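## Task

Take the sample tube from the tray (the one with an orange dot on its cap) and set it in the middle hole of one adapter in the centrifuge rotor; set the water blank (white dot) in the middle hole of the adapter directly across from it; place the tray's remaining tube in the green rack. Every tube must be pressed fully down, and every rotor bucket must hang vertically. A tube touching the floor means failure. The bottles on the tray must finish upright in it, and the tray must finish on the work bench with nothing of it sticking past the edge. One or both robots may be used. At the end, open the grippers and move the robots away. A robot that falls or is left tilted means failure, and anything that stays in place only because a robot is holding it is not counted.

## Robot and tools

Robots: two identical Hello Robot Stretch 3 units, r1 and r2. Each has a two-wheel differential base (0.33 m long, 0.34 m wide, passive omni wheel at the back), a lift on a mast, and a single telescoping arm that sticks out to the robot's RIGHT side. The base cannot strafe; to move the gripper forward or back you drive the base. Turning in place pivots about the point midway between the drive wheels, 0.05 m behind the front edge. With the arm retracted and wrist folded, the robot sweeps a circle of radius 0.28 m when turning; an unfolded level wrist reaches beyond it. Occasionally a loose object gets nudged by something external.

Frames: the base frame has its origin on the floor between the drive wheels, x forward, y left, z up. hand_pose is reported in it, located where the closed fingertips meet; with all wrist joints at zero its x axis points up, y back toward the mast, z toward the rear. The odometry frame is the base frame as it was when the scene began. Each robot reports in its own frames, so only images, lidar_m, wrist_depth_mm and head_depth_mm reveal where the robots are relative to one another.

execute_actions: argument actions is a list holding one action (or empty, which just returns state and images). The action is an object keyed r1 and/or r2. Under each robot: base, joints, and optionally contact_limits. base holds exactly one command, a relative offset from where the base last measured itself: translate_m (metres, -1 to 1, positive forward) or rotate_rad (radians, -3.2 to 3.2, positive = counter-clockwise seen from above). joints holds absolute targets by name: lift_m 0 to 1.1 (arm height); arm_m 0 to 0.52 (extension); wrist_yaw_rad -1.345 to 4.42 (0 along the arm, positive toward the front, 3.0 folded over the base); wrist_pitch_rad -1.57 to 0.451 (0 level, negative tips the fingers down); wrist_roll_rad -2.911 to 2.911 (0 fingers side by side); gripper_m -0.089 to 0.179 (bigger is wider; real fingertip gap is 0.007 m less when almost shut, 0.025 m less fully open, zero below 0.007); head_pan_rad -3.953 to 1.73 (0 forward, positive left, -1.57 along the arm); head_tilt_rad -1.53 to 0.419 (negative down). Done tolerances: lifts/arm ±0.004, yaw/roll/pans ±0.02, pitch ±0.05, gripper ±0.004. contact_limits accepts only arm_m: a motor_effort percentage (1 to 100) at which that arm motion halts with contact_stop; lower is softer, too low halts immediately, and it also caps holding force until the next action. All motions in one action start together; no action runs beyond 15 s. Unknown keys or out-of-range values reject the whole call. Omitted joints or robots may keep pushing to earlier targets. cameras: list of names (r1_head_camera, r1_nav_camera, r1_wrist_camera, r2_ and same) or all; [] for none. The pictures line gives image order.

wait: seconds 0 to 10, nothing new commanded. zoom_image: camera plus region [x0, y0, x1, y1] in pixels of that camera's latest full image, at most 504 by 504. finished_scene: scene number, ends it irreversibly; do this only after the goal holds. Replying without a tool call ends everything.

Results: base_status and joint_status tell how each motion ended: done (base done means wheels turned the full amount, slip included), off_target (stuck, possibly still pushing), contact_stop, time_out, torque_fault. After the last three the target is dropped. Arm and lift halt on firm contact and go slack until commanded again; a slack lift can sag under load or be pushed up by closing fingers on a surface. Base, wrist and head have no contact stop. A wrist servo pushed hard for several seconds shuts off for 10 s (limp). on_its_own lists uncommanded things; its "held at" is a target, not a position. motor_effort is percent of max (peak in brackets), biased and noisy; positive wheel effort drives forward. base_odometry counts wheel turns; turned_by_wheels and turned_by_imu give turning since the last result; base_tilt in degrees (forward/right positive), offset up to about 4 degrees. lidar_m: 12 distances in metres, 30-degree sectors, first straight ahead, counter-clockwise (4th left, 7th behind, 10th right), plane 0.17 m high, 0.15 to 12 m, "-" nothing; blind to clear objects, table tops, and its own robot; mast and low lift can block sectors 5, 6, 9, 10. wrist_depth_mm (45 to 1000) and head_depth_mm (280 to 4000, sideways image) are 7x7 grids of median depth from top left.

Speed: base is fast (0.30 m/s, 1.9 rad/s) only with lift_m under 0.30, arm_m under 0.03 and wrist_yaw_rad over 2.54; otherwise 0.10 m/s and 0.63 rad/s.

Gripper: close below the object's width to grasp; open at least 0.02 above the touch value to release. Readings don't confirm a hold. Over-squeezing triggers a force reduction; resend a different value to squeeze again.

Avoid: folding/unfolding the wrist unless lift_m is 0.32 to 0.95, pitch -0.4 and roll near 0 (once folded, lift can go to 0.25); yaw below -0.4 without pitch at -0.5 or lower. Arm pushes with the gripper above about 0.45 m, repeated pushes, or driving while gripping something fixed can tip the robot; if it leans, back off in small steps, free the gripper, lower lift to about 0.2. Robots pressing on each other fails the run; once bases touch, any further drive is a hard press. Two robots' travel differs up to 2.5 cm per metre, dangerous when sharing a load. Avoid drops, slams and hard hits.

Each tool is called after "Emit:" as name([rows], argument=value, ...), one row to a line, values as JSON.

## Session

I'll start by looking at the current state.

Emit:
execute_actions(actions=[])

Scene clock: 0.00 s.
r1.base_odometry: x=+0.000 y=+0.000 heading=+0.000 (m, m, rad; r1's odometry frame)
r1.turned_by_wheels: +0.000 (rad since the last result)
r1.turned_by_imu: +0.000 (rad since the last result)
r1.base_tilt: forward=-1.0 right=+0.3 (deg)
r1.lidar_m: 1.25 1.80 3.00 3.19 0.84 0.82 0.87 2.23 3.76 1.58 1.21 1.18
r1.head_depth_mm: 1149 1146 1152 1152 1151 1155 1164 / 1221 1214 1219 1229 1225 1238 1225 / 1300 1295 1305 1309 1315 1309 1310 / 1388 1386 1389 1398 1405 1411 1412 / 1494 1495 1507 1511 1506 1509 1520 / 1612 1623 1636 1628 1640 1647 1652 / 1773 1767 1786 1785 1790 1796 1811
r1.base_status: not commanded
r1.joint_positions: lift_m=+0.365 arm_m=-0.002 wrist_yaw_rad=+3.047 wrist_pitch_rad=-0.461 wrist_roll_rad=-0.009 gripper_m=+0.037 head_pan_rad=+0.017 head_tilt_rad=+0.011
r1.joint_status: not commanded
r1.motor_effort: left_wheel=+0 right_wheel=+1 lift_m=+39 arm_m=-1 wrist_yaw_rad=+0 wrist_pitch_rad=+4 wrist_roll_rad=+0 gripper_m=+1 head_pan_rad=+1 head_tilt_rad=+1 (%)
r1.hand_pose: x=-0.0006 y=+0.0745 z=+0.3677 quat_wxyz=(+0.194, +0.692, +0.130, +0.683) (m; r1's base frame)
r1.wrist_depth_mm: - - - - - - - / - - - - - - - / 765 999 992 - - - - / 821 799 822 799 817 817 829 / 663 658 - 672 700 684 691 / 563 576 - 572 574 591 581 / 507 - - - 507 503 510
r2.base_odometry: x=+0.000 y=+0.000 heading=+0.000 (m, m, rad; r2's odometry frame)
r2.turned_by_wheels: +0.000 (rad since the last result)
r2.turned_by_imu: +0.000 (rad since the last result)
r2.base_tilt: forward=+2.9 right=-1.0 (deg)
r2.lidar_m: 1.32 4.94 1.69 1.06 0.95 0.96 1.16 2.23 3.76 4.19 1.07 1.09
r2.head_depth_mm: 2220 3520 - - - 1394 2116 / 2219 3465 - - - 1482 2202 / 2241 3501 - - 2337 1710 2083 / 2262 3532 - - 2049 1903 1918 / 2240 3302 - 2164 2163 2180 2158 / 2254 3266 - - - 2871 2249 / 2245 3319 - - - 3206 2233
r2.base_status: not commanded
r2.joint_positions: lift_m=+0.377 arm_m=-0.003 wrist_yaw_rad=+2.864 wrist_pitch_rad=-0.628 wrist_roll_rad=+0.016 gripper_m=+0.037 head_pan_rad=-0.010 head_tilt_rad=-0.021
r2.joint_status: not commanded
r2.motor_effort: left_wheel=+2 right_wheel=+0 lift_m=+20 arm_m=+0 wrist_yaw_rad=+0 wrist_pitch_rad=+7 wrist_roll_rad=+1 gripper_m=+1 head_pan_rad=+0 head_tilt_rad=+3 (%)
r2.hand_pose: x=+0.0318 y=+0.0436 z=+0.3457 quat_wxyz=(+0.311, +0.701, +0.121, +0.630) (m; r2's base frame)
r2.wrist_depth_mm: - 989 - - - - - / - - 994 939 923 903 872 / 812 - 819 789 774 738 730 / 733 - 690 674 658 640 629 / 622 608 610 584 585 572 549 / 549 556 - 524 502 498 489 / 496 - - - 456 448 444
pictures: r1_head_camera (sideways: a quarter turn clockwise sets it upright), r1_nav_camera (sideways: a quarter turn counterclockwise sets it upright), r1_wrist_camera, r2_head_camera (sideways: a quarter turn clockwise sets it upright), r2_nav_camera (sideways: a quarter turn counterclockwise sets it upright), r2_wrist_camera
Images, in order (width x height): r1_head_camera 896x504, r1_nav_camera 672x504, r1_wrist_camera 644x364, r2_head_camera 896x504, r2_nav_camera 672x504, r2_wrist_camera 644x364.

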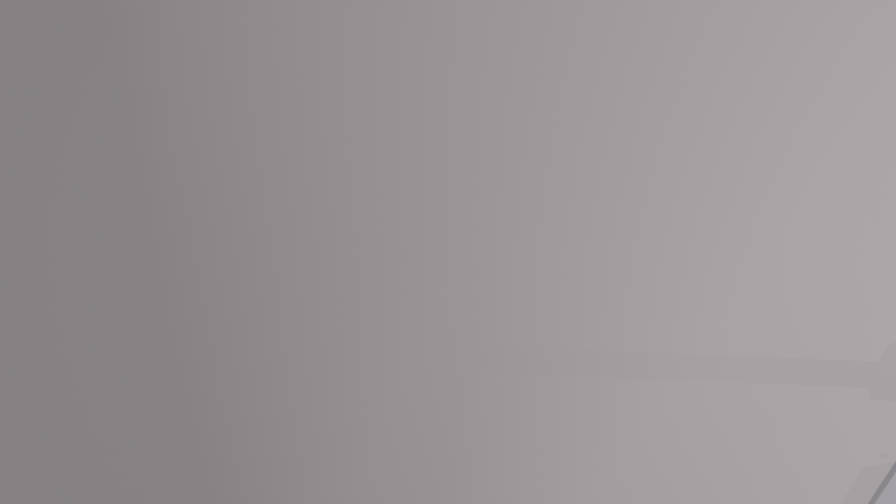

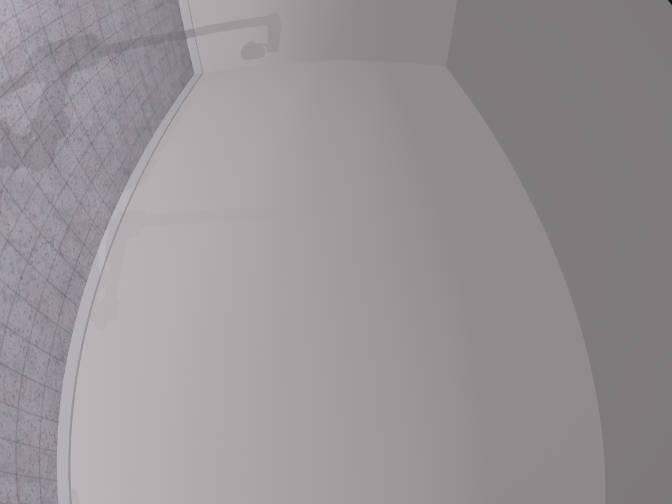

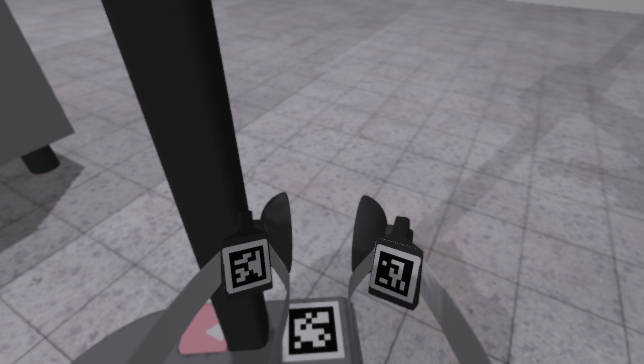

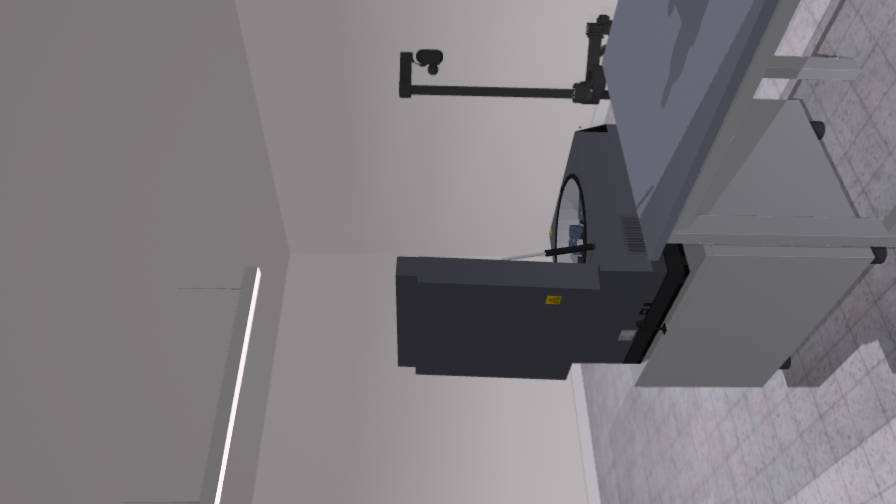

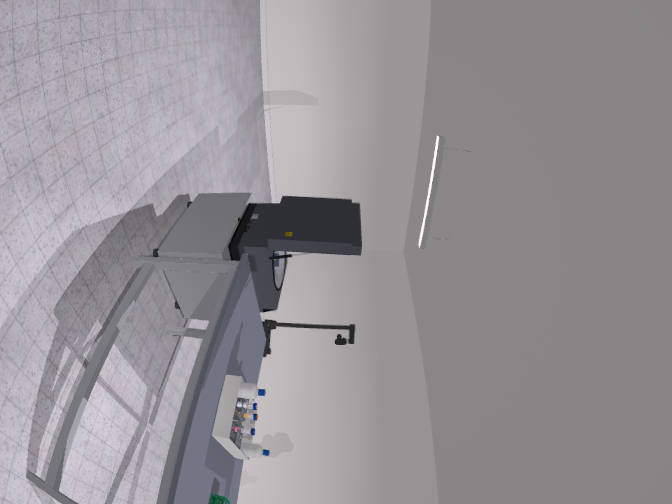

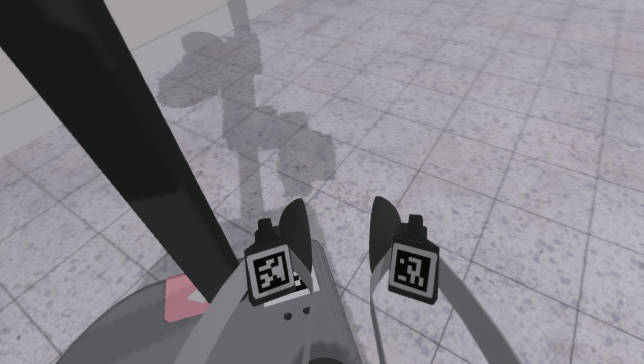

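Emit:
execute_actions([
  {"r1": {"joints": {"head_pan_rad": -3.0, "head_tilt_rad": -0.5}}, "r2": {"joints": {"head_pan_rad": -0.6, "head_tilt_rad": -0.4}}},
], cameras=["r1_head_camera", "r1_nav_camera", "r2_head_camera", "r2_nav_camera"])

Scene clock: 6.57 s.
r1.base_odometry: x=+0.000 y=+0.000 heading=+0.000 (m, m, rad; r1's odometry frame)
r1.turned_by_wheels: +0.000 (rad since the last result)
r1.turned_by_imu: -0.001 (rad since the last result)
r1.base_tilt: forward=-1.1 right=+0.2 (deg)
r1.lidar_m: 1.25 1.80 3.00 3.17 0.84 0.82 0.87 2.24 3.75 1.58 1.21 1.18
r1.head_depth_mm: 3424 3670 1630 1698 1044 1119 1254 / 3692 3911 1465 2375 1172 1253 1291 / 3968 - 1455 1255 1818 1519 1322 / - - 1450 2267 1906 1542 1313 / - - 1443 2431 1902 1552 1311 / - 2394 1606 2441 1888 1536 1303 / - - 2938 2427 1891 1539 1311
r1.base_status: not commanded
r1.joint_positions: lift_m=+0.365 arm_m=-0.002 wrist_yaw_rad=+3.047 wrist_pitch_rad=-0.461 wrist_roll_rad=-0.009 gripper_m=+0.037 head_pan_rad=-2.993 head_tilt_rad=-0.494
r1.joint_status: all done
r1.motor_effort: left_wheel=+0(0) right_wheel=+0(0) lift_m=+40(39) arm_m=-1(0) wrist_yaw_rad=+0(0) wrist_pitch_rad=+4(4) wrist_roll_rad=+0(0) gripper_m=+1(0) head_pan_rad=-2(33) head_tilt_rad=-1(20) (%)
r1.hand_pose: x=-0.0006 y=+0.0745 z=+0.3677 quat_wxyz=(+0.194, +0.692, +0.130, +0.683) (m; r1's base frame)
r1.wrist_depth_mm: - - - - - - - / - - - - - - - / 768 985 997 983 - 994 - / 787 789 828 799 827 791 829 / 667 669 - 669 695 674 672 / 569 563 - 579 567 584 583 / 501 - - - 507 511 514
r2.base_odometry: x=+0.000 y=+0.000 heading=+0.000 (m, m, rad; r2's odometry frame)
r2.turned_by_wheels: +0.000 (rad since the last result)
r2.turned_by_imu: -0.001 (rad since the last result)
r2.base_tilt: forward=+2.9 right=-1.1 (deg)
r2.lidar_m: 1.32 4.93 1.69 1.06 0.95 0.96 1.16 2.23 3.75 4.17 1.08 1.09
r2.head_depth_mm: 3244 3542 3686 1340 2032 1780 1354 / 3377 3620 3792 1345 2123 1784 1406 / 3465 3675 3882 1349 2219 1784 1450 / 3595 3893 - 1351 2304 1792 1449 / 3692 3969 - 1346 2299 1673 1457 / 3801 - - 1423 2313 1682 1445 / 3904 - 3086 1529 2304 1672 1451
r2.base_status: not commanded
r2.joint_positions: lift_m=+0.377 arm_m=-0.003 wrist_yaw_rad=+2.864 wrist_pitch_rad=-0.628 wrist_roll_rad=+0.016 gripper_m=+0.037 head_pan_rad=-0.593 head_tilt_rad=-0.395
r2.joint_status: all done
r2.motor_effort: left_wheel=+1(1) right_wheel=+0(1) lift_m=+19(20) arm_m=+0(0) wrist_yaw_rad=+1(0) wrist_pitch_rad=+7(6) wrist_roll_rad=+1(1) gripper_m=+0(0) head_pan_rad=-3(21) head_tilt_rad=-2(24) (%)
r2.hand_pose: x=+0.0318 y=+0.0436 z=+0.3457 quat_wxyz=(+0.311, +0.701, +0.121, +0.630) (m; r2's base frame)
r2.wrist_depth_mm: - - - - - - - / - - 988 955 940 901 876 / 812 - 823 808 778 746 735 / 726 - 684 672 663 649 628 / 618 615 614 580 582 561 555 / 545 552 - 523 494 506 489 / 490 - - - 458 450 450
pictures: r1_head_camera (sideways: a quarter turn clockwise sets it upright), r1_nav_camera (sideways: a quarter turn counterclockwise sets it upright), r2_head_camera (sideways: a quarter turn clockwise sets it upright), r2_nav_camera (sideways: a quarter turn counterclockwise sets it upright)
Images, in order (width x height): r1_head_camera 896x504, r1_nav_camera 672x504, r2_head_camera 896x504, r2_nav_camera 672x504.

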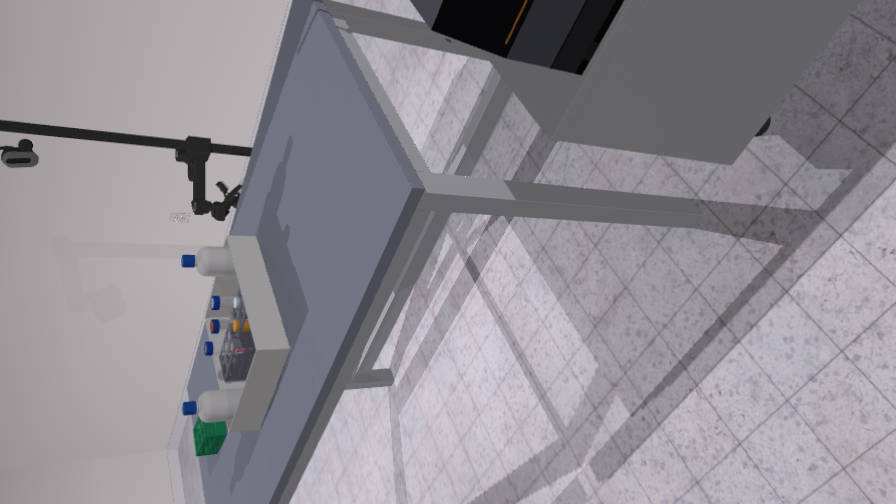

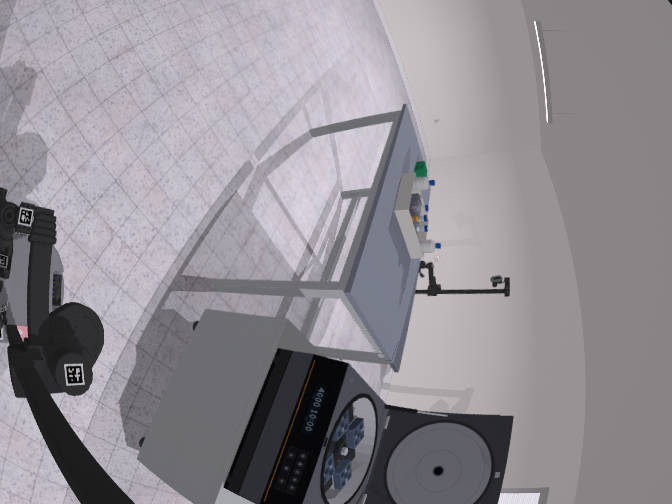

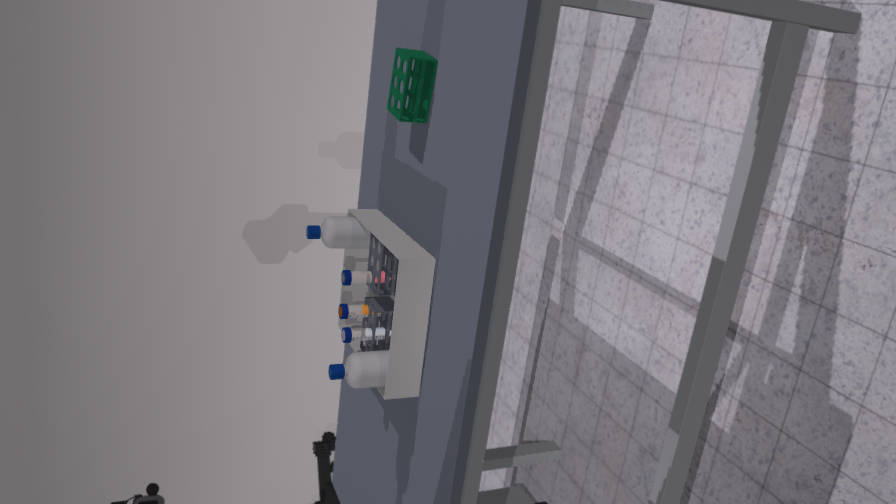

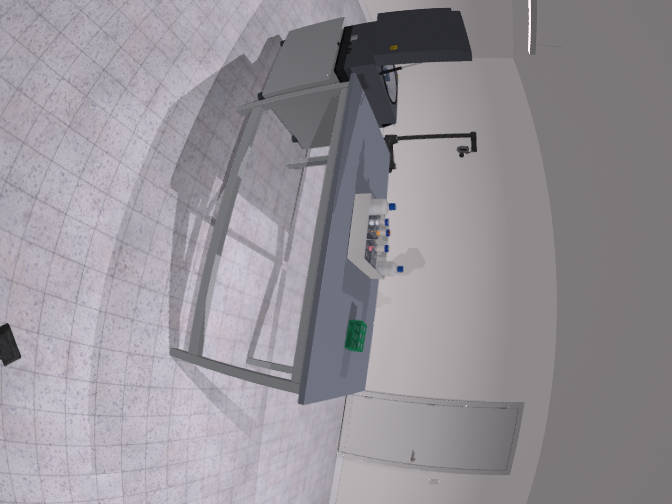

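Emit:
zoom_image(camera="r2_head_camera", region=[280, 30, 480, 420])

Emit:
zoom_image(camera="r1_head_camera", region=[150, 220, 320, 480])

Region (280, 30, 480, 420) of r2_head_camera's 896x504 image, scaled by 1.292, with more detail than that image has; it fills the left 258 columns of this view, and the rest is white.

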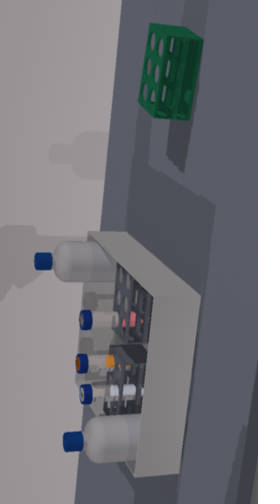

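Region (150, 220, 320, 480) of r1_head_camera's 896x504 image, scaled by 1.938, with more detail than that image has; it fills the left 330 columns of this view, and the rest is white.

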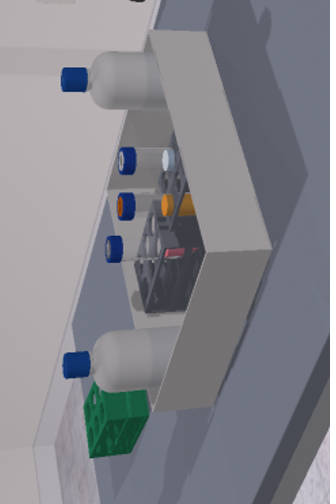

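Emit:
execute_actions([
  {"r1": {"joints": {"head_pan_rad": -3.7, "head_tilt_rad": -0.55}}},
], cameras=["r1_head_camera", "r1_nav_camera"])

Scene clock: 18.17 s.
r1.base_odometry: x=+0.000 y=+0.000 heading=+0.000 (m, m, rad; r1's odometry frame)
r1.turned_by_wheels: +0.000 (rad since the last result)
r1.turned_by_imu: -0.001 (rad since the last result)
r1.base_tilt: forward=-1.1 right=+0.2 (deg)
r1.lidar_m: 1.25 1.80 2.99 3.17 0.84 0.82 0.87 2.23 3.73 1.58 1.21 1.18
r1.head_depth_mm: 3071 3404 3160 2341 1785 1528 - / 3016 3372 3038 1229 1109 1247 1285 / 1197 1323 1269 981 1073 1253 1281 / 1205 1330 1259 977 1080 1269 1282 / 1208 1345 1265 984 1095 1278 1278 / 1221 1348 1246 993 1096 1298 1274 / 3229 3538 2897 1000 1115 1306 1273
r1.base_status: not commanded
r1.joint_positions: lift_m=+0.365 arm_m=-0.002 wrist_yaw_rad=+3.047 wrist_pitch_rad=-0.461 wrist_roll_rad=-0.009 gripper_m=+0.037 head_pan_rad=-3.693 head_tilt_rad=-0.543
r1.joint_status: all done
r1.motor_effort: left_wheel=+0(0) right_wheel=+0(0) lift_m=+39(40) arm_m=-1(1) wrist_yaw_rad=+1(0) wrist_pitch_rad=+4(4) wrist_roll_rad=+0(0) gripper_m=+1(1) head_pan_rad=-3(29) head_tilt_rad=-2(6) (%)
r1.hand_pose: x=-0.0006 y=+0.0745 z=+0.3677 quat_wxyz=(+0.194, +0.692, +0.130, +0.683) (m; r1's base frame)
r1.wrist_depth_mm: - - - - - - - / - - - - - - - / 760 987 962 - 980 - - / 811 787 832 794 813 821 811 / 674 662 - 666 695 668 671 / 569 578 - 575 569 576 599 / 506 - - - 499 515 515
r2.base_odometry: x=+0.000 y=+0.000 heading=+0.000 (m, m, rad; r2's odometry frame)
r2.turned_by_wheels: +0.000 (rad since the last result)
r2.turned_by_imu: +0.000 (rad since the last result)
r2.base_tilt: forward=+2.8 right=-1.0 (deg)
r2.lidar_m: 1.32 4.94 1.68 1.05 0.95 0.96 1.16 2.23 3.74 4.21 1.08 1.09
r2.head_depth_mm: 3281 3467 3668 1338 2046 1785 1367 / 3355 3584 3854 1351 2125 1784 1413 / 3475 3688 3893 1351 2193 1778 1456 / 3629 3830 4000 1345 2304 1790 1442 / 3659 3987 - 1341 2332 1673 1452 / 3863 - - 1440 2313 1673 1449 / 3974 - 3056 1530 2315 1680 1446
r2.base_status: not commanded
r2.joint_positions: lift_m=+0.377 arm_m=-0.003 wrist_yaw_rad=+2.864 wrist_pitch_rad=-0.628 wrist_roll_rad=+0.016 gripper_m=+0.037 head_pan_rad=-0.593 head_tilt_rad=-0.395
r2.joint_status: not commanded
r2.motor_effort: left_wheel=+1(1) right_wheel=+0(0) lift_m=+20(19) arm_m=+0(0) wrist_yaw_rad=+0(1) wrist_pitch_rad=+7(7) wrist_roll_rad=+0(1) gripper_m=+0(1) head_pan_rad=-3(3) head_tilt_rad=-2(2) (%)
r2.hand_pose: x=+0.0318 y=+0.0436 z=+0.3457 quat_wxyz=(+0.311, +0.701, +0.121, +0.630) (m; r2's base frame)
r2.wrist_depth_mm: - 977 - - - - - / - - - 951 930 887 873 / 811 - 824 798 762 759 733 / 727 - 688 676 665 637 634 / 622 606 613 588 588 564 553 / 547 551 - 521 494 503 493 / 495 - - - 455 447 444
pictures: r1_head_camera (sideways: a quarter turn clockwise sets it upright), r1_nav_camera (sideways: a quarter turn counterclockwise sets it upright)
Images, in order (width x height): r1_head_camera 896x504, r1_nav_camera 672x504.

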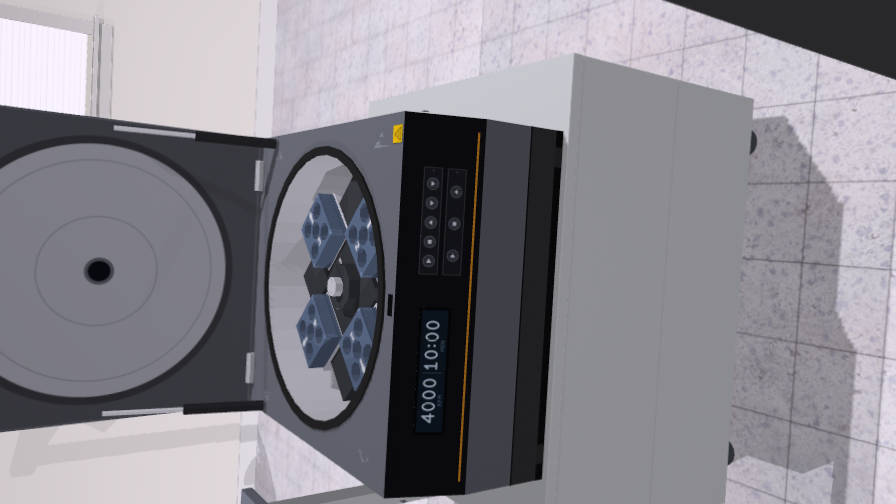

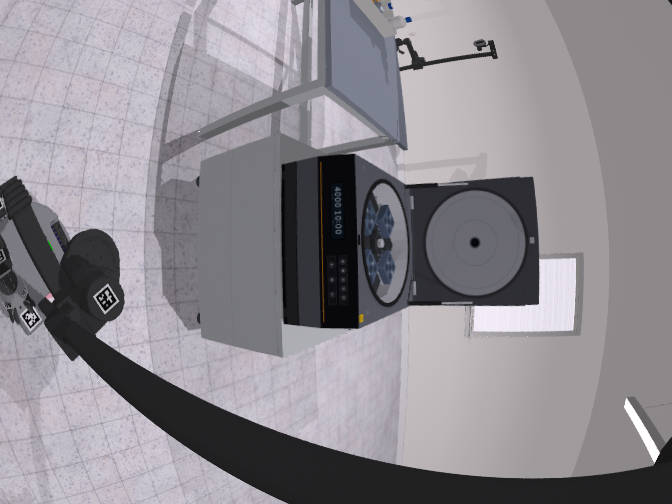

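Emit:
zoom_image(camera="r1_head_camera", region=[240, 130, 420, 450])

Region (240, 130, 420, 450) of r1_head_camera's 896x504 image, scaled by 1.575, with more detail than that image has; it fills the left 284 columns of this view, and the rest is white.

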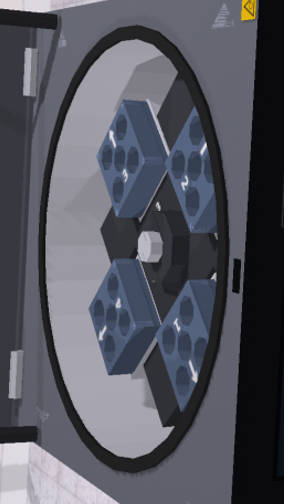

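Emit:
execute_actions([
  {"r1": {"joints": {"lift_m": 0.28, "wrist_pitch_rad": -0.4, "wrist_yaw_rad": 3.0, "head_pan_rad": -0.5, "head_tilt_rad": -0.5}}, "r2": {"base": {"rotate_rad": -0.276}, "joints": {"lift_m": 0.5, "wrist_pitch_rad": -0.4, "wrist_yaw_rad": 3.0, "head_pan_rad": -0.3, "head_tilt_rad": -0.5}}},
], cameras=["r2_head_camera"])

Scene clock: 140.13 s.
r1.base_odometry: x=+0.000 y=+0.000 heading=+0.000 (m, m, rad; r1's odometry frame)
r1.turned_by_wheels: +0.000 (rad since the last result)
r1.turned_by_imu: -0.001 (rad since the last result)
r1.base_tilt: forward=-1.0 right=+0.2 (deg)
r1.lidar_m: 1.25 1.80 3.00 3.18 0.84 0.82 0.87 2.24 3.76 1.58 1.21 1.18
r1.head_depth_mm: 978 1063 1170 1306 1457 1550 1321 / 986 1079 1190 1311 1476 1547 1309 / 994 1083 1201 1336 1510 1551 1308 / 999 1101 1213 1346 1526 1538 1305 / 1017 1113 1226 1368 1560 1541 1303 / 1024 1127 1238 1390 1573 1525 1304 / 1040 1134 1258 1408 1601 1519 1292
r1.base_status: not commanded
r1.joint_positions: lift_m=+0.280 arm_m=-0.002 wrist_yaw_rad=+3.003 wrist_pitch_rad=-0.423 wrist_roll_rad=-0.009 gripper_m=+0.037 head_pan_rad=-0.507 head_tilt_rad=-0.507
r1.joint_status: all done
r1.motor_effort: left_wheel=+0(0) right_wheel=+0(1) lift_m=+26(34) arm_m=-1(1) wrist_yaw_rad=-3(4) wrist_pitch_rad=+7(7) wrist_roll_rad=+0(0) gripper_m=+0(0) head_pan_rad=+2(33) head_tilt_rad=+3(7) (%)
r1.hand_pose: x=+0.0096 y=+0.0784 z=+0.2921 quat_wxyz=(+0.196, +0.697, +0.101, +0.683) (m; r1's base frame)
r1.wrist_depth_mm: - - - - - - - / - - - - - - - / 830 860 879 902 911 912 919 / 694 693 698 717 708 707 713 / 573 567 - 570 609 595 592 / 488 509 - - 478 500 510 / - - - - 431 430 435
r2.base_odometry: x=+0.000 y=+0.000 heading=-0.276 (m, m, rad; r2's odometry frame)
r2.turned_by_wheels: -0.276 (rad since the last result)
r2.turned_by_imu: -0.278 (rad since the last result)
r2.base_tilt: forward=+2.9 right=-1.0 (deg)
r2.lidar_m: 1.15 1.66 2.95 1.27 0.97 0.95 1.01 1.45 3.73 3.95 3.84 1.07
r2.head_depth_mm: 3261 3553 1601 1197 1969 1481 1342 / 3314 3595 1606 1202 2018 1520 1349 / 3485 3746 1603 1268 2012 1532 1340 / 3581 3830 1515 2338 2013 1568 1346 / 3699 - 1421 2354 2021 1614 1347 / 3803 - 1459 2444 2034 1615 1353 / 3987 - 1619 2386 2024 1619 1349
r2.base_status: done
r2.joint_positions: lift_m=+0.500 arm_m=-0.003 wrist_yaw_rad=+2.997 wrist_pitch_rad=-0.420 wrist_roll_rad=+0.016 gripper_m=+0.037 head_pan_rad=-0.307 head_tilt_rad=-0.494
r2.joint_status: all done
r2.motor_effort: left_wheel=+4(10) right_wheel=-2(5) lift_m=+23(23) arm_m=+1(0) wrist_yaw_rad=+3(3) wrist_pitch_rad=+10(10) wrist_roll_rad=+1(1) gripper_m=+0(0) head_pan_rad=+2(15) head_tilt_rad=-3(15) (%)
r2.hand_pose: x=+0.0111 y=+0.0797 z=+0.5120 quat_wxyz=(+0.198, +0.706, +0.096, +0.674) (m; r2's base frame)
r2.wrist_depth_mm: 791 - - - - - - / 821 - - - - - - / 839 984 - - - - - / 867 - - - - - - / 894 950 - 912 906 892 837 / 824 795 - 758 731 742 721 / 694 692 - 659 652 642 624
pictures: r2_head_camera (sideways: a quarter turn clockwise sets it upright)
Images, in order (width x height): r2_head_camera 896x504.

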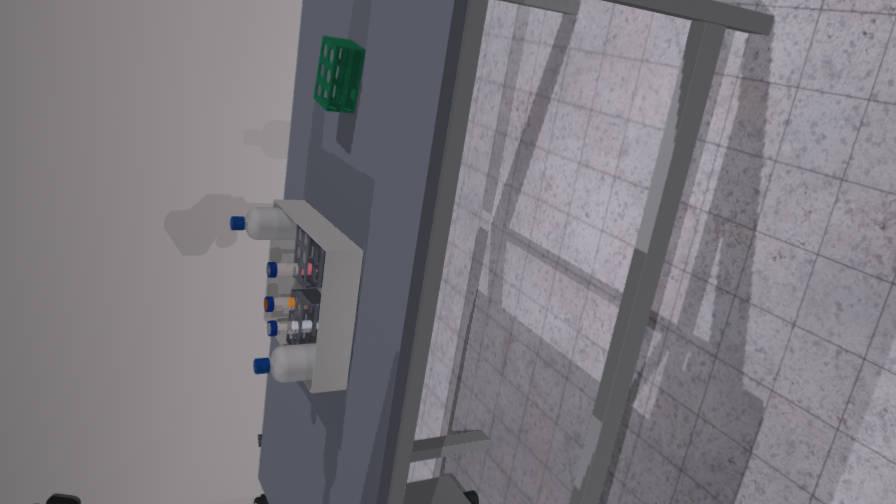

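Emit:
execute_actions([
  {"r1": {"base": {"rotate_rad": -2.573}}, "r2": {"base": {"translate_m": 0.2}, "joints": {"lift_m": 0.7}}},
], cameras=["r1_head_camera", "r1_nav_camera"])

Scene clock: 154.80 s.
r1.base_odometry: x=+0.000 y=+0.000 heading=-2.573 (m, m, rad; r1's odometry frame)
r1.turned_by_wheels: -2.573 (rad since the last result)
r1.turned_by_imu: -2.603 (rad since the last result)
r1.base_tilt: forward=-1.0 right=+0.3 (deg)
r1.lidar_m: 2.24 3.25 1.53 1.20 1.19 1.27 1.88 2.99 3.22 0.83 0.82 0.88
r1.head_depth_mm: 3253 3572 3288 976 1008 1092 1237 / 3497 3742 1613 1742 1094 1203 1291 / 3769 3988 1420 2342 1219 1336 1314 / 3893 - 1408 1245 1464 1525 1307 / - - 1392 2301 1897 1543 1302 / - - 1469 2415 1852 1535 1299 / - 2261 1566 2410 1855 1539 1295
r1.base_status: done
r1.joint_positions: lift_m=+0.280 arm_m=-0.002 wrist_yaw_rad=+3.003 wrist_pitch_rad=-0.423 wrist_roll_rad=-0.009 gripper_m=+0.037 head_pan_rad=-0.507 head_tilt_rad=-0.507
r1.joint_status: not commanded
r1.motor_effort: left_wheel=+2(11) right_wheel=-2(7) lift_m=+25(25) arm_m=-1(1) wrist_yaw_rad=-3(3) wrist_pitch_rad=+6(7) wrist_roll_rad=+0(0) gripper_m=-1(2) head_pan_rad=+4(3) head_tilt_rad=+2(2) (%)
r1.hand_pose: x=+0.0097 y=+0.0783 z=+0.2921 quat_wxyz=(+0.196, +0.697, +0.101, +0.683) (m; r1's base frame)
r1.wrist_depth_mm: 926 - - - - - - / 986 - - - - - - / 877 862 903 898 899 898 908 / 701 685 698 706 721 713 718 / 565 578 - 572 610 588 591 / 495 500 - - 487 500 504 / - - - - 430 432 435
r2.base_odometry: x=+0.192 y=-0.054 heading=-0.276 (m, m, rad; r2's odometry frame)
r2.turned_by_wheels: +0.000 (rad since the last result)
r2.turned_by_imu: +0.001 (rad since the last result)
r2.base_tilt: forward=+2.8 right=-1.0 (deg)
r2.lidar_m: 0.97 1.41 3.42 1.49 1.14 1.12 1.18 1.71 3.84 4.08 0.93 0.92
r2.head_depth_mm: 3073 3402 3558 1084 1888 1616 1281 / 3197 3471 1610 1087 1925 1618 1350 / 3291 3530 1436 1093 2018 1608 1337 / 3410 3699 1402 1145 2003 1535 1348 / 3519 3914 1350 1156 2007 1527 1353 / 3630 - 1638 1207 2014 1533 1351 / 3795 - 1631 1280 2035 1561 1352
r2.base_status: done
r2.joint_positions: lift_m=+0.700 arm_m=-0.003 wrist_yaw_rad=+2.997 wrist_pitch_rad=-0.419 wrist_roll_rad=+0.016 gripper_m=+0.037 head_pan_rad=-0.307 head_tilt_rad=-0.494
r2.joint_status: all done
r2.motor_effort: left_wheel=+4(12) right_wheel=-2(2) lift_m=+23(24) arm_m=+0(0) wrist_yaw_rad=+3(3) wrist_pitch_rad=+9(9) wrist_roll_rad=+1(0) gripper_m=+0(1) head_pan_rad=+2(2) head_tilt_rad=-3(3) (%)
r2.hand_pose: x=+0.0111 y=+0.0798 z=+0.7121 quat_wxyz=(+0.198, +0.706, +0.095, +0.674) (m; r2's base frame)
r2.wrist_depth_mm: 917 - - - - - - / 940 - - - - - - / 976 - - - - - - / - - - - - - - / - - - - - - - / - - - - 966 969 949 / 929 910 - 876 856 846 835
pictures: r1_head_camera (sideways: a quarter turn clockwise sets it upright), r1_nav_camera (sideways: a quarter turn counterclockwise sets it upright)
Images, in order (width x height): r1_head_camera 896x504, r1_nav_camera 672x504.

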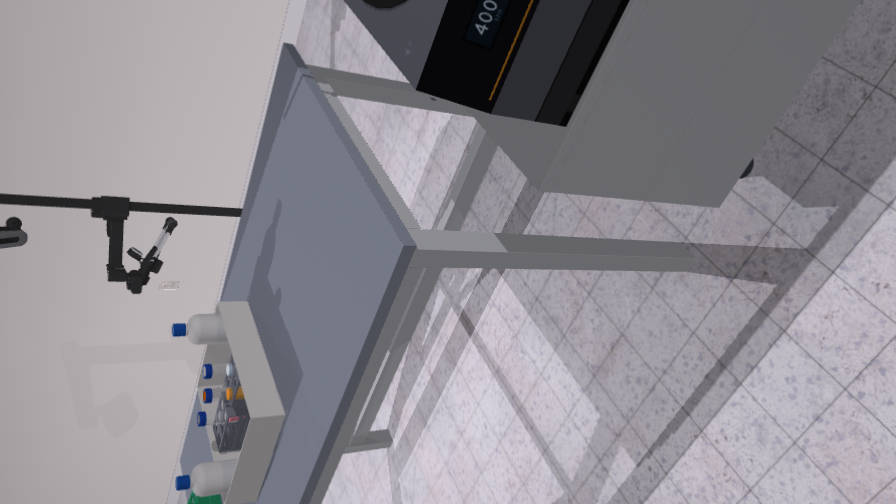

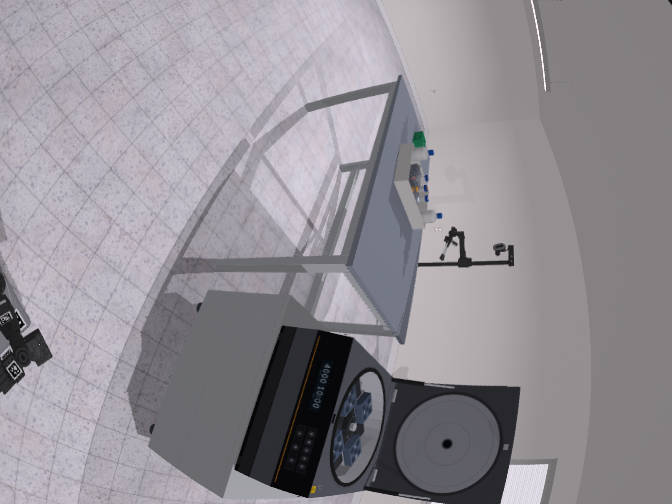

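Emit:
execute_actions([
  {"r1": {"base": {"translate_m": 0.95}, "joints": {"head_pan_rad": -0.7, "head_tilt_rad": -0.6}}, "r2": {"base": {"translate_m": 0.4}, "joints": {"lift_m": 0.93, "head_pan_rad": -0.5, "head_tilt_rad": -0.6}}},
], cameras=["r1_head_camera", "r1_nav_camera", "r2_head_camera"])

Scene clock: 170.13 s.
r1.base_odometry: x=-0.800 y=-0.512 heading=-2.573 (m, m, rad; r1's odometry frame)
r1.turned_by_wheels: +0.000 (rad since the last result)
r1.turned_by_imu: +0.001 (rad since the last result)
r1.base_tilt: forward=-1.0 right=+0.3 (deg)
r1.lidar_m: 1.28 4.40 2.03 1.59 1.58 1.69 2.52 1.21 0.57 0.50 1.11 1.20
r1.head_depth_mm: 2774 3019 1169 888 715 628 1258 / 2901 3151 1168 884 710 1367 1251 / 2957 3287 1034 879 710 1415 1251 / 3091 3491 1003 850 708 1451 1248 / 3345 3652 1016 843 750 1444 1247 / 3537 3795 1032 857 1582 1448 1239 / 3751 3969 904 868 1664 1438 1240
r1.base_status: done
r1.joint_positions: lift_m=+0.280 arm_m=-0.002 wrist_yaw_rad=+3.003 wrist_pitch_rad=-0.422 wrist_roll_rad=-0.009 gripper_m=+0.037 head_pan_rad=-0.693 head_tilt_rad=-0.593
r1.joint_status: all done
r1.motor_effort: left_wheel=+2(11) right_wheel=-2(6) lift_m=+25(26) arm_m=-1(1) wrist_yaw_rad=-3(3) wrist_pitch_rad=+7(7) wrist_roll_rad=+0(0) gripper_m=-1(1) head_pan_rad=-3(14) head_tilt_rad=-2(9) (%)
r1.hand_pose: x=+0.0098 y=+0.0784 z=+0.2922 quat_wxyz=(+0.196, +0.697, +0.101, +0.683) (m; r1's base frame)
r1.wrist_depth_mm: - - - - - - - / - - - - - - - / 868 877 874 904 910 909 948 / 690 697 705 705 712 716 712 / 573 579 - 581 612 585 597 / 488 504 - 510 482 504 504 / - - - - 434 434 433
r2.base_odometry: x=+0.577 y=-0.163 heading=-0.276 (m, m, rad; r2's odometry frame)
r2.turned_by_wheels: +0.000 (rad since the last result)
r2.turned_by_imu: +0.002 (rad since the last result)
r2.base_tilt: forward=+2.9 right=-1.1 (deg)
r2.lidar_m: 0.62 0.91 4.37 1.91 1.47 1.44 1.53 2.21 4.06 4.34 0.60 0.59
r2.head_depth_mm: 2850 3084 1243 919 752 1478 1257 / 2906 3181 1247 922 753 1482 1193 / 2909 3204 1244 920 780 1484 1218 / 2928 3263 1072 888 781 1484 1220 / 3026 3318 1133 884 806 1500 1219 / 3068 3346 1107 893 808 1496 1220 / 3102 3504 1207 898 813 1502 1224
r2.base_status: done
r2.joint_positions: lift_m=+0.930 arm_m=-0.003 wrist_yaw_rad=+2.997 wrist_pitch_rad=-0.419 wrist_roll_rad=+0.016 gripper_m=+0.037 head_pan_rad=-0.493 head_tilt_rad=-0.593
r2.joint_status: all done
r2.motor_effort: left_wheel=+3(12) right_wheel=-1(2) lift_m=+23(25) arm_m=-1(0) wrist_yaw_rad=+3(2) wrist_pitch_rad=+9(9) wrist_roll_rad=+1(1) gripper_m=+0(0) head_pan_rad=-3(14) head_tilt_rad=-3(13) (%)
r2.hand_pose: x=+0.0111 y=+0.0798 z=+0.9422 quat_wxyz=(+0.198, +0.706, +0.095, +0.674) (m; r2's base frame)
r2.wrist_depth_mm: - - - - - - - / - - - - - - - / - - - - - - - / - - - - - - - / - - - - - - - / - - - - - - - / - - - - - - -
pictures: r1_head_camera (sideways: a quarter turn clockwise sets it upright), r1_nav_camera (sideways: a quarter turn counterclockwise sets it upright), r2_head_camera (sideways: a quarter turn clockwise sets it upright)
Images, in order (width x height): r1_head_camera 896x504, r1_nav_camera 672x504, r2_head_camera 896x504.

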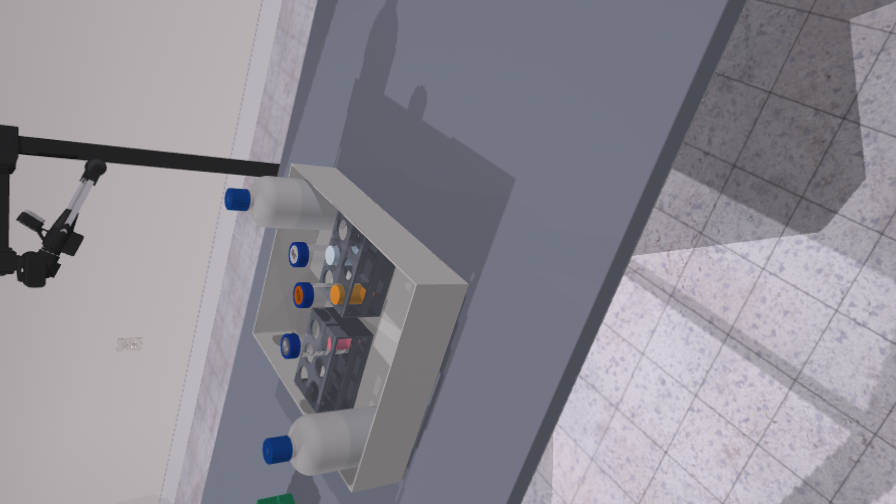

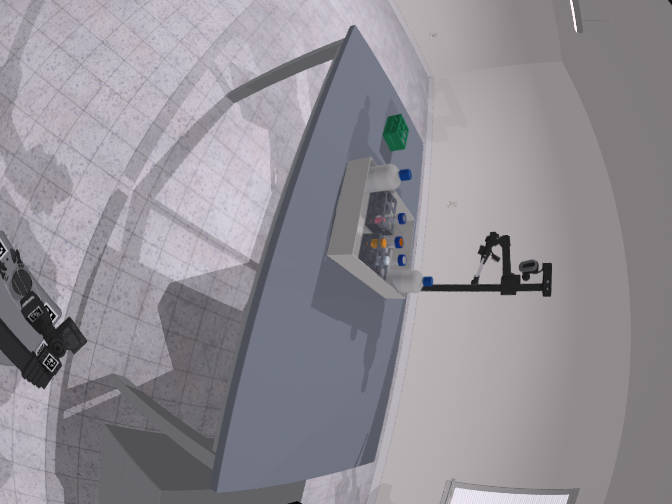

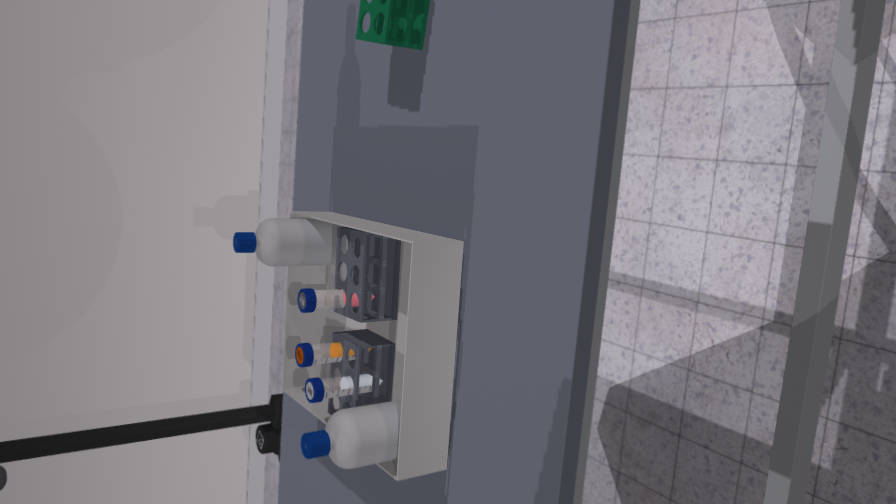

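Emit:
zoom_image(camera="r1_head_camera", region=[200, 140, 500, 504])

Emit:
zoom_image(camera="r2_head_camera", region=[210, 190, 490, 500])

Region (200, 140, 500, 504) of r1_head_camera's 896x504 image, scaled by 1.385, with more detail than that image has; it fills the left 415 columns of this view, and the rest is white.

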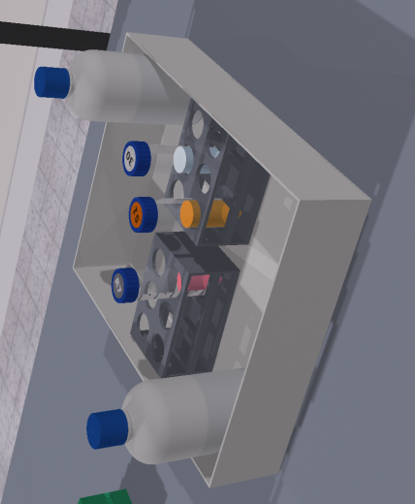

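Region (210, 190, 490, 500) of r2_head_camera's 896x504 image, scaled by 1.626, with more detail than that image has; it fills the left 455 columns of this view, and the rest is white.

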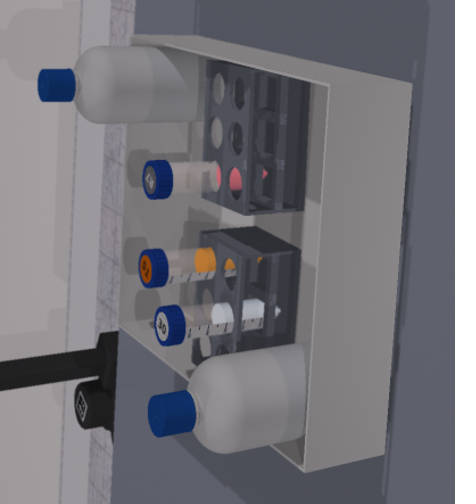

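Emit:
execute_actions([
  {"r1": {"base": {"translate_m": 0.2}, "joints": {"lift_m": 0.93}}, "r2": {"base": {"translate_m": 0.46}, "joints": {"head_pan_rad": -0.7, "head_tilt_rad": -0.75}}},
], cameras=["r1_nav_camera", "r2_nav_camera"])

Scene clock: 263.03 s.
r1.base_odometry: x=-0.969 y=-0.619 heading=-2.573 (m, m, rad; r1's odometry frame)
r1.turned_by_wheels: +0.000 (rad since the last result)
r1.turned_by_imu: -0.001 (rad since the last result)
r1.base_tilt: forward=-1.1 right=+0.3 (deg)
r1.lidar_m: 1.08 4.60 2.09 1.68 1.66 1.77 2.65 0.98 0.53 0.90 1.03 1.11
r1.head_depth_mm: 1251 2855 1406 885 716 597 1187 / 1163 3116 894 842 712 597 1231 / 2795 3261 1049 837 694 610 1251 / 3084 3386 1052 860 707 637 1244 / 3233 3569 1157 779 705 1372 1247 / 3434 3734 1146 794 705 1431 1241 / 3541 3814 1048 869 742 1427 1241
r1.base_status: done
r1.joint_positions: lift_m=+0.930 arm_m=-0.002 wrist_yaw_rad=+3.003 wrist_pitch_rad=-0.422 wrist_roll_rad=-0.009 gripper_m=+0.037 head_pan_rad=-0.693 head_tilt_rad=-0.593
r1.joint_status: all done
r1.motor_effort: left_wheel=+2(10) right_wheel=-1(6) lift_m=+49(49) arm_m=-1(1) wrist_yaw_rad=-2(2) wrist_pitch_rad=+6(7) wrist_roll_rad=+0(0) gripper_m=-1(0) head_pan_rad=-1(3) head_tilt_rad=-2(2) (%)
r1.hand_pose: x=+0.0098 y=+0.0784 z=+0.9414 quat_wxyz=(+0.195, +0.697, +0.101, +0.683) (m; r1's base frame)
r1.wrist_depth_mm: - - - - - - - / - - - - - - - / - - - - - - - / - - - - - - - / - - - - - - - / - - - - - - - / - - - - - - -
r2.base_odometry: x=+1.020 y=-0.289 heading=-0.276 (m, m, rad; r2's odometry frame)
r2.turned_by_wheels: +0.000 (rad since the last result)
r2.turned_by_imu: +0.002 (rad since the last result)
r2.base_tilt: forward=+2.9 right=-1.1 (deg)
r2.lidar_m: 0.23 0.33 1.59 2.40 1.85 1.82 1.93 2.80 0.65 0.28 0.22 0.21
r2.head_depth_mm: 2684 2879 931 753 633 547 479 / 2690 2919 936 715 601 546 480 / 2657 2926 771 710 598 550 482 / 2690 2891 874 719 598 550 483 / 2627 2891 868 702 598 551 483 / 2662 2899 887 552 561 552 485 / 2517 2869 956 768 615 554 484
r2.base_status: done
r2.joint_positions: lift_m=+0.930 arm_m=-0.003 wrist_yaw_rad=+2.997 wrist_pitch_rad=-0.419 wrist_roll_rad=+0.016 gripper_m=+0.037 head_pan_rad=-0.693 head_tilt_rad=-0.741
r2.joint_status: all done
r2.motor_effort: left_wheel=+3(11) right_wheel=-2(2) lift_m=+23(23) arm_m=+0(1) wrist_yaw_rad=+3(3) wrist_pitch_rad=+10(9) wrist_roll_rad=+1(1) gripper_m=+0(0) head_pan_rad=-2(11) head_tilt_rad=-4(17) (%)
r2.hand_pose: x=+0.0111 y=+0.0798 z=+0.9422 quat_wxyz=(+0.198, +0.706, +0.095, +0.674) (m; r2's base frame)
r2.wrist_depth_mm: - - - - - - 906 / - - - - - - - / - - - - - - 617 / - - - - - - 499 / - - - - - - 423 / - - - - - - 362 / - - - - - - -
pictures: r1_nav_camera (sideways: a quarter turn counterclockwise sets it upright), r2_nav_camera (sideways: a quarter turn counterclockwise sets it upright)
Images, in order (width x height): r1_nav_camera 672x504, r2_nav_camera 672x504.

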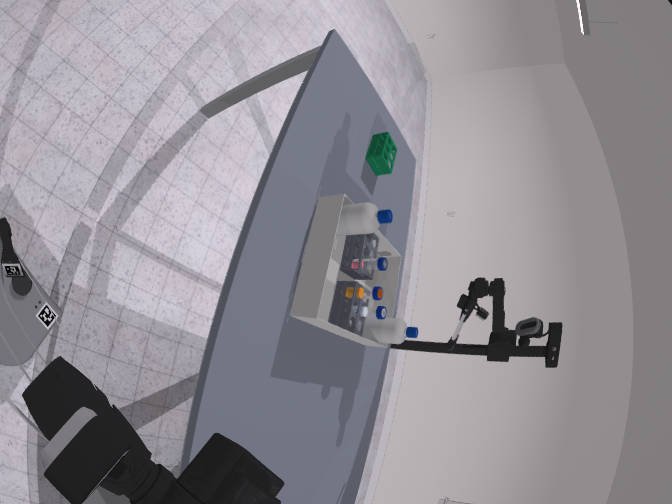

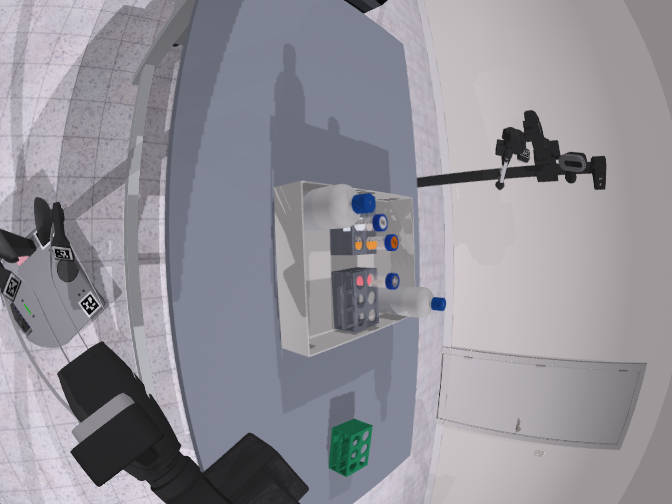

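Emit:
execute_actions([
  {"r1": {"base": {"translate_m": 0.28}, "joints": {"wrist_yaw_rad": 0.0, "head_pan_rad": -1.1, "head_tilt_rad": -0.75}}, "r2": {"base": {"rotate_rad": 0.93}, "joints": {"wrist_yaw_rad": 0.0, "head_pan_rad": -1.57, "head_tilt_rad": -0.75}}},
], cameras=["r1_nav_camera", "r2_nav_camera", "r2_head_camera"])

Scene clock: 295.40 s.
r1.base_odometry: x=-1.205 y=-0.770 heading=-2.573 (m, m, rad; r1's odometry frame)
r1.turned_by_wheels: +0.000 (rad since the last result)
r1.turned_by_imu: -0.001 (rad since the last result)
r1.base_tilt: forward=-1.1 right=+0.3 (deg)
r1.lidar_m: 0.80 4.44 2.25 1.79 1.78 1.90 2.83 0.85 0.68 0.93 0.92 0.99
r1.head_depth_mm: 2658 2825 898 738 633 545 - / 2674 2779 870 713 612 544 1162 / 2706 2791 762 716 600 541 1157 / 1221 2681 856 713 607 541 1157 / 2717 2696 857 712 608 541 1176 / 2821 2762 855 579 606 540 1176 / 2819 2742 882 689 620 549 1165
r1.base_status: done
r1.joint_positions: lift_m=+0.930 arm_m=-0.002 wrist_yaw_rad=+0.004 wrist_pitch_rad=-0.422 wrist_roll_rad=-0.009 gripper_m=+0.037 head_pan_rad=-1.093 head_tilt_rad=-0.740
r1.joint_status: all done
r1.motor_effort: left_wheel=+2(6) right_wheel=-2(4) lift_m=+49(49) arm_m=-1(1) wrist_yaw_rad=-3(4) wrist_pitch_rad=+6(6) wrist_roll_rad=+0(0) gripper_m=+0(0) head_pan_rad=-2(21) head_tilt_rad=-3(12) (%)
r1.hand_pose: x=-0.0207 y=-0.3673 z=+0.9414 quat_wxyz=(+0.695, +0.150, -0.688, -0.146) (m; r1's base frame)
r1.wrist_depth_mm: - - - - - 918 929 / - 769 - - - - 800 / 521 484 649 651 645 696 750 / 387 423 503 509 509 509 520 / 381 400 428 422 441 421 423 / 350 350 338 359 345 361 366 / 254 274 311 311 315 316 315
r2.base_odometry: x=+1.020 y=-0.289 heading=+0.654 (m, m, rad; r2's odometry frame)
r2.turned_by_wheels: +0.930 (rad since the last result)
r2.turned_by_imu: +0.933 (rad since the last result)
r2.base_tilt: forward=+2.9 right=-1.0 (deg)
r2.lidar_m: 0.71 2.71 1.91 1.82 1.87 2.47 4.31 0.32 0.23 0.21 0.22 0.29
r2.head_depth_mm: 2651 2875 934 755 - - - / 2673 2894 877 727 - - - / 2659 2901 778 727 - - - / 2644 2870 879 718 600 551 483 / 2593 2916 882 685 600 551 484 / 859 2867 949 538 579 554 484 / 2668 2855 957 768 644 554 485
r2.base_status: done
r2.joint_positions: lift_m=+0.930 arm_m=-0.003 wrist_yaw_rad=+0.004 wrist_pitch_rad=-0.419 wrist_roll_rad=+0.016 gripper_m=+0.037 head_pan_rad=-1.563 head_tilt_rad=-0.741
r2.joint_status: all done
r2.motor_effort: left_wheel=-1(8) right_wheel=+1(4) lift_m=+23(23) arm_m=+0(0) wrist_yaw_rad=-2(3) wrist_pitch_rad=+10(9) wrist_roll_rad=+1(1) gripper_m=+0(0) head_pan_rad=-2(33) head_tilt_rad=-4(4) (%)
r2.hand_pose: x=-0.0207 y=-0.3664 z=+0.9422 quat_wxyz=(+0.687, +0.147, -0.697, -0.147) (m; r2's base frame)
r2.wrist_depth_mm: - - - - - - - / - - - - - - - / - 741 574 510 655 634 622 / 570 506 406 436 487 502 431 / 448 230 395 401 404 413 391 / 375 233 342 356 337 348 343 / 321 251 261 262 261 302 299
pictures: r1_nav_camera (sideways: a quarter turn counterclockwise sets it upright), r2_head_camera (sideways: a quarter turn clockwise sets it upright), r2_nav_camera (sideways: a quarter turn counterclockwise sets it upright)
Images, in order (width x height): r1_nav_camera 672x504, r2_head_camera 896x504, r2_nav_camera 672x504.

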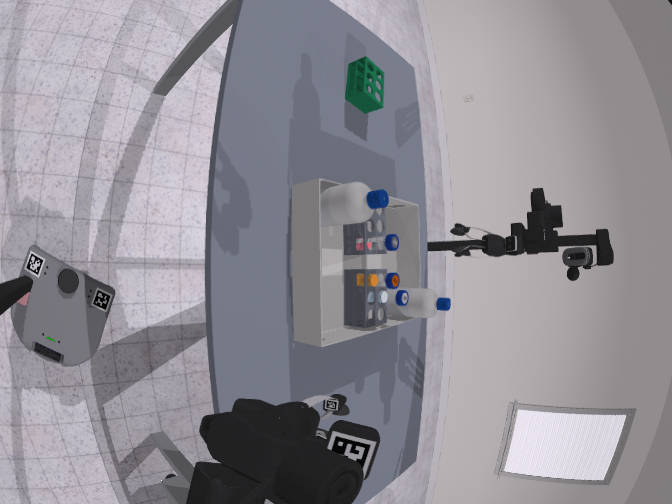

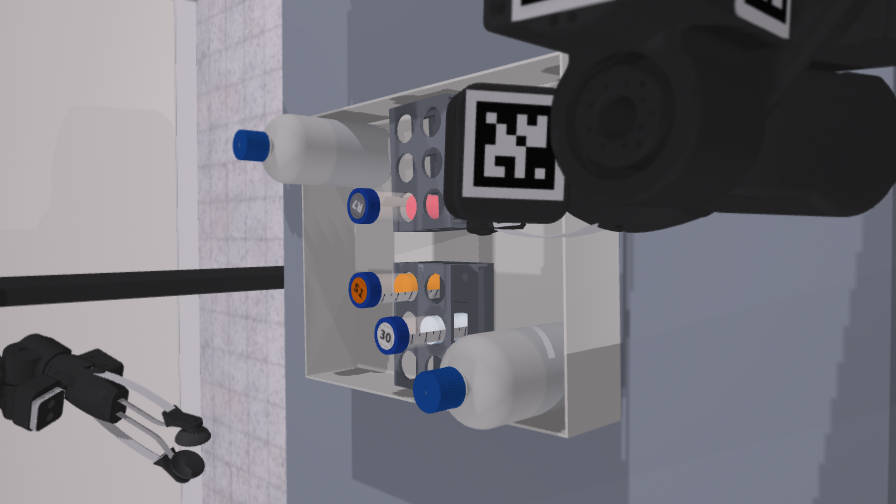

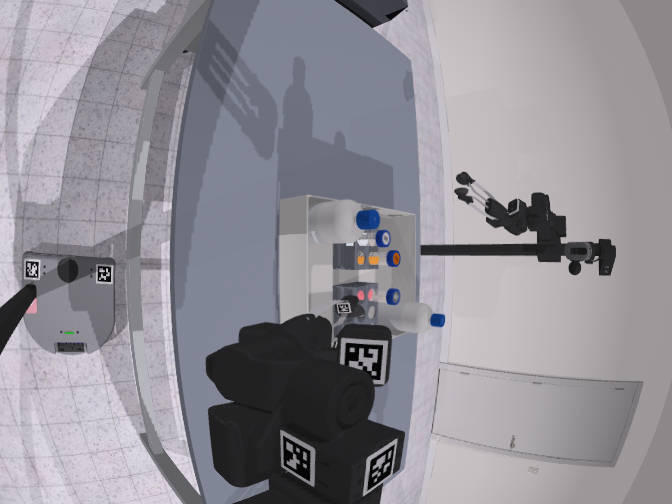

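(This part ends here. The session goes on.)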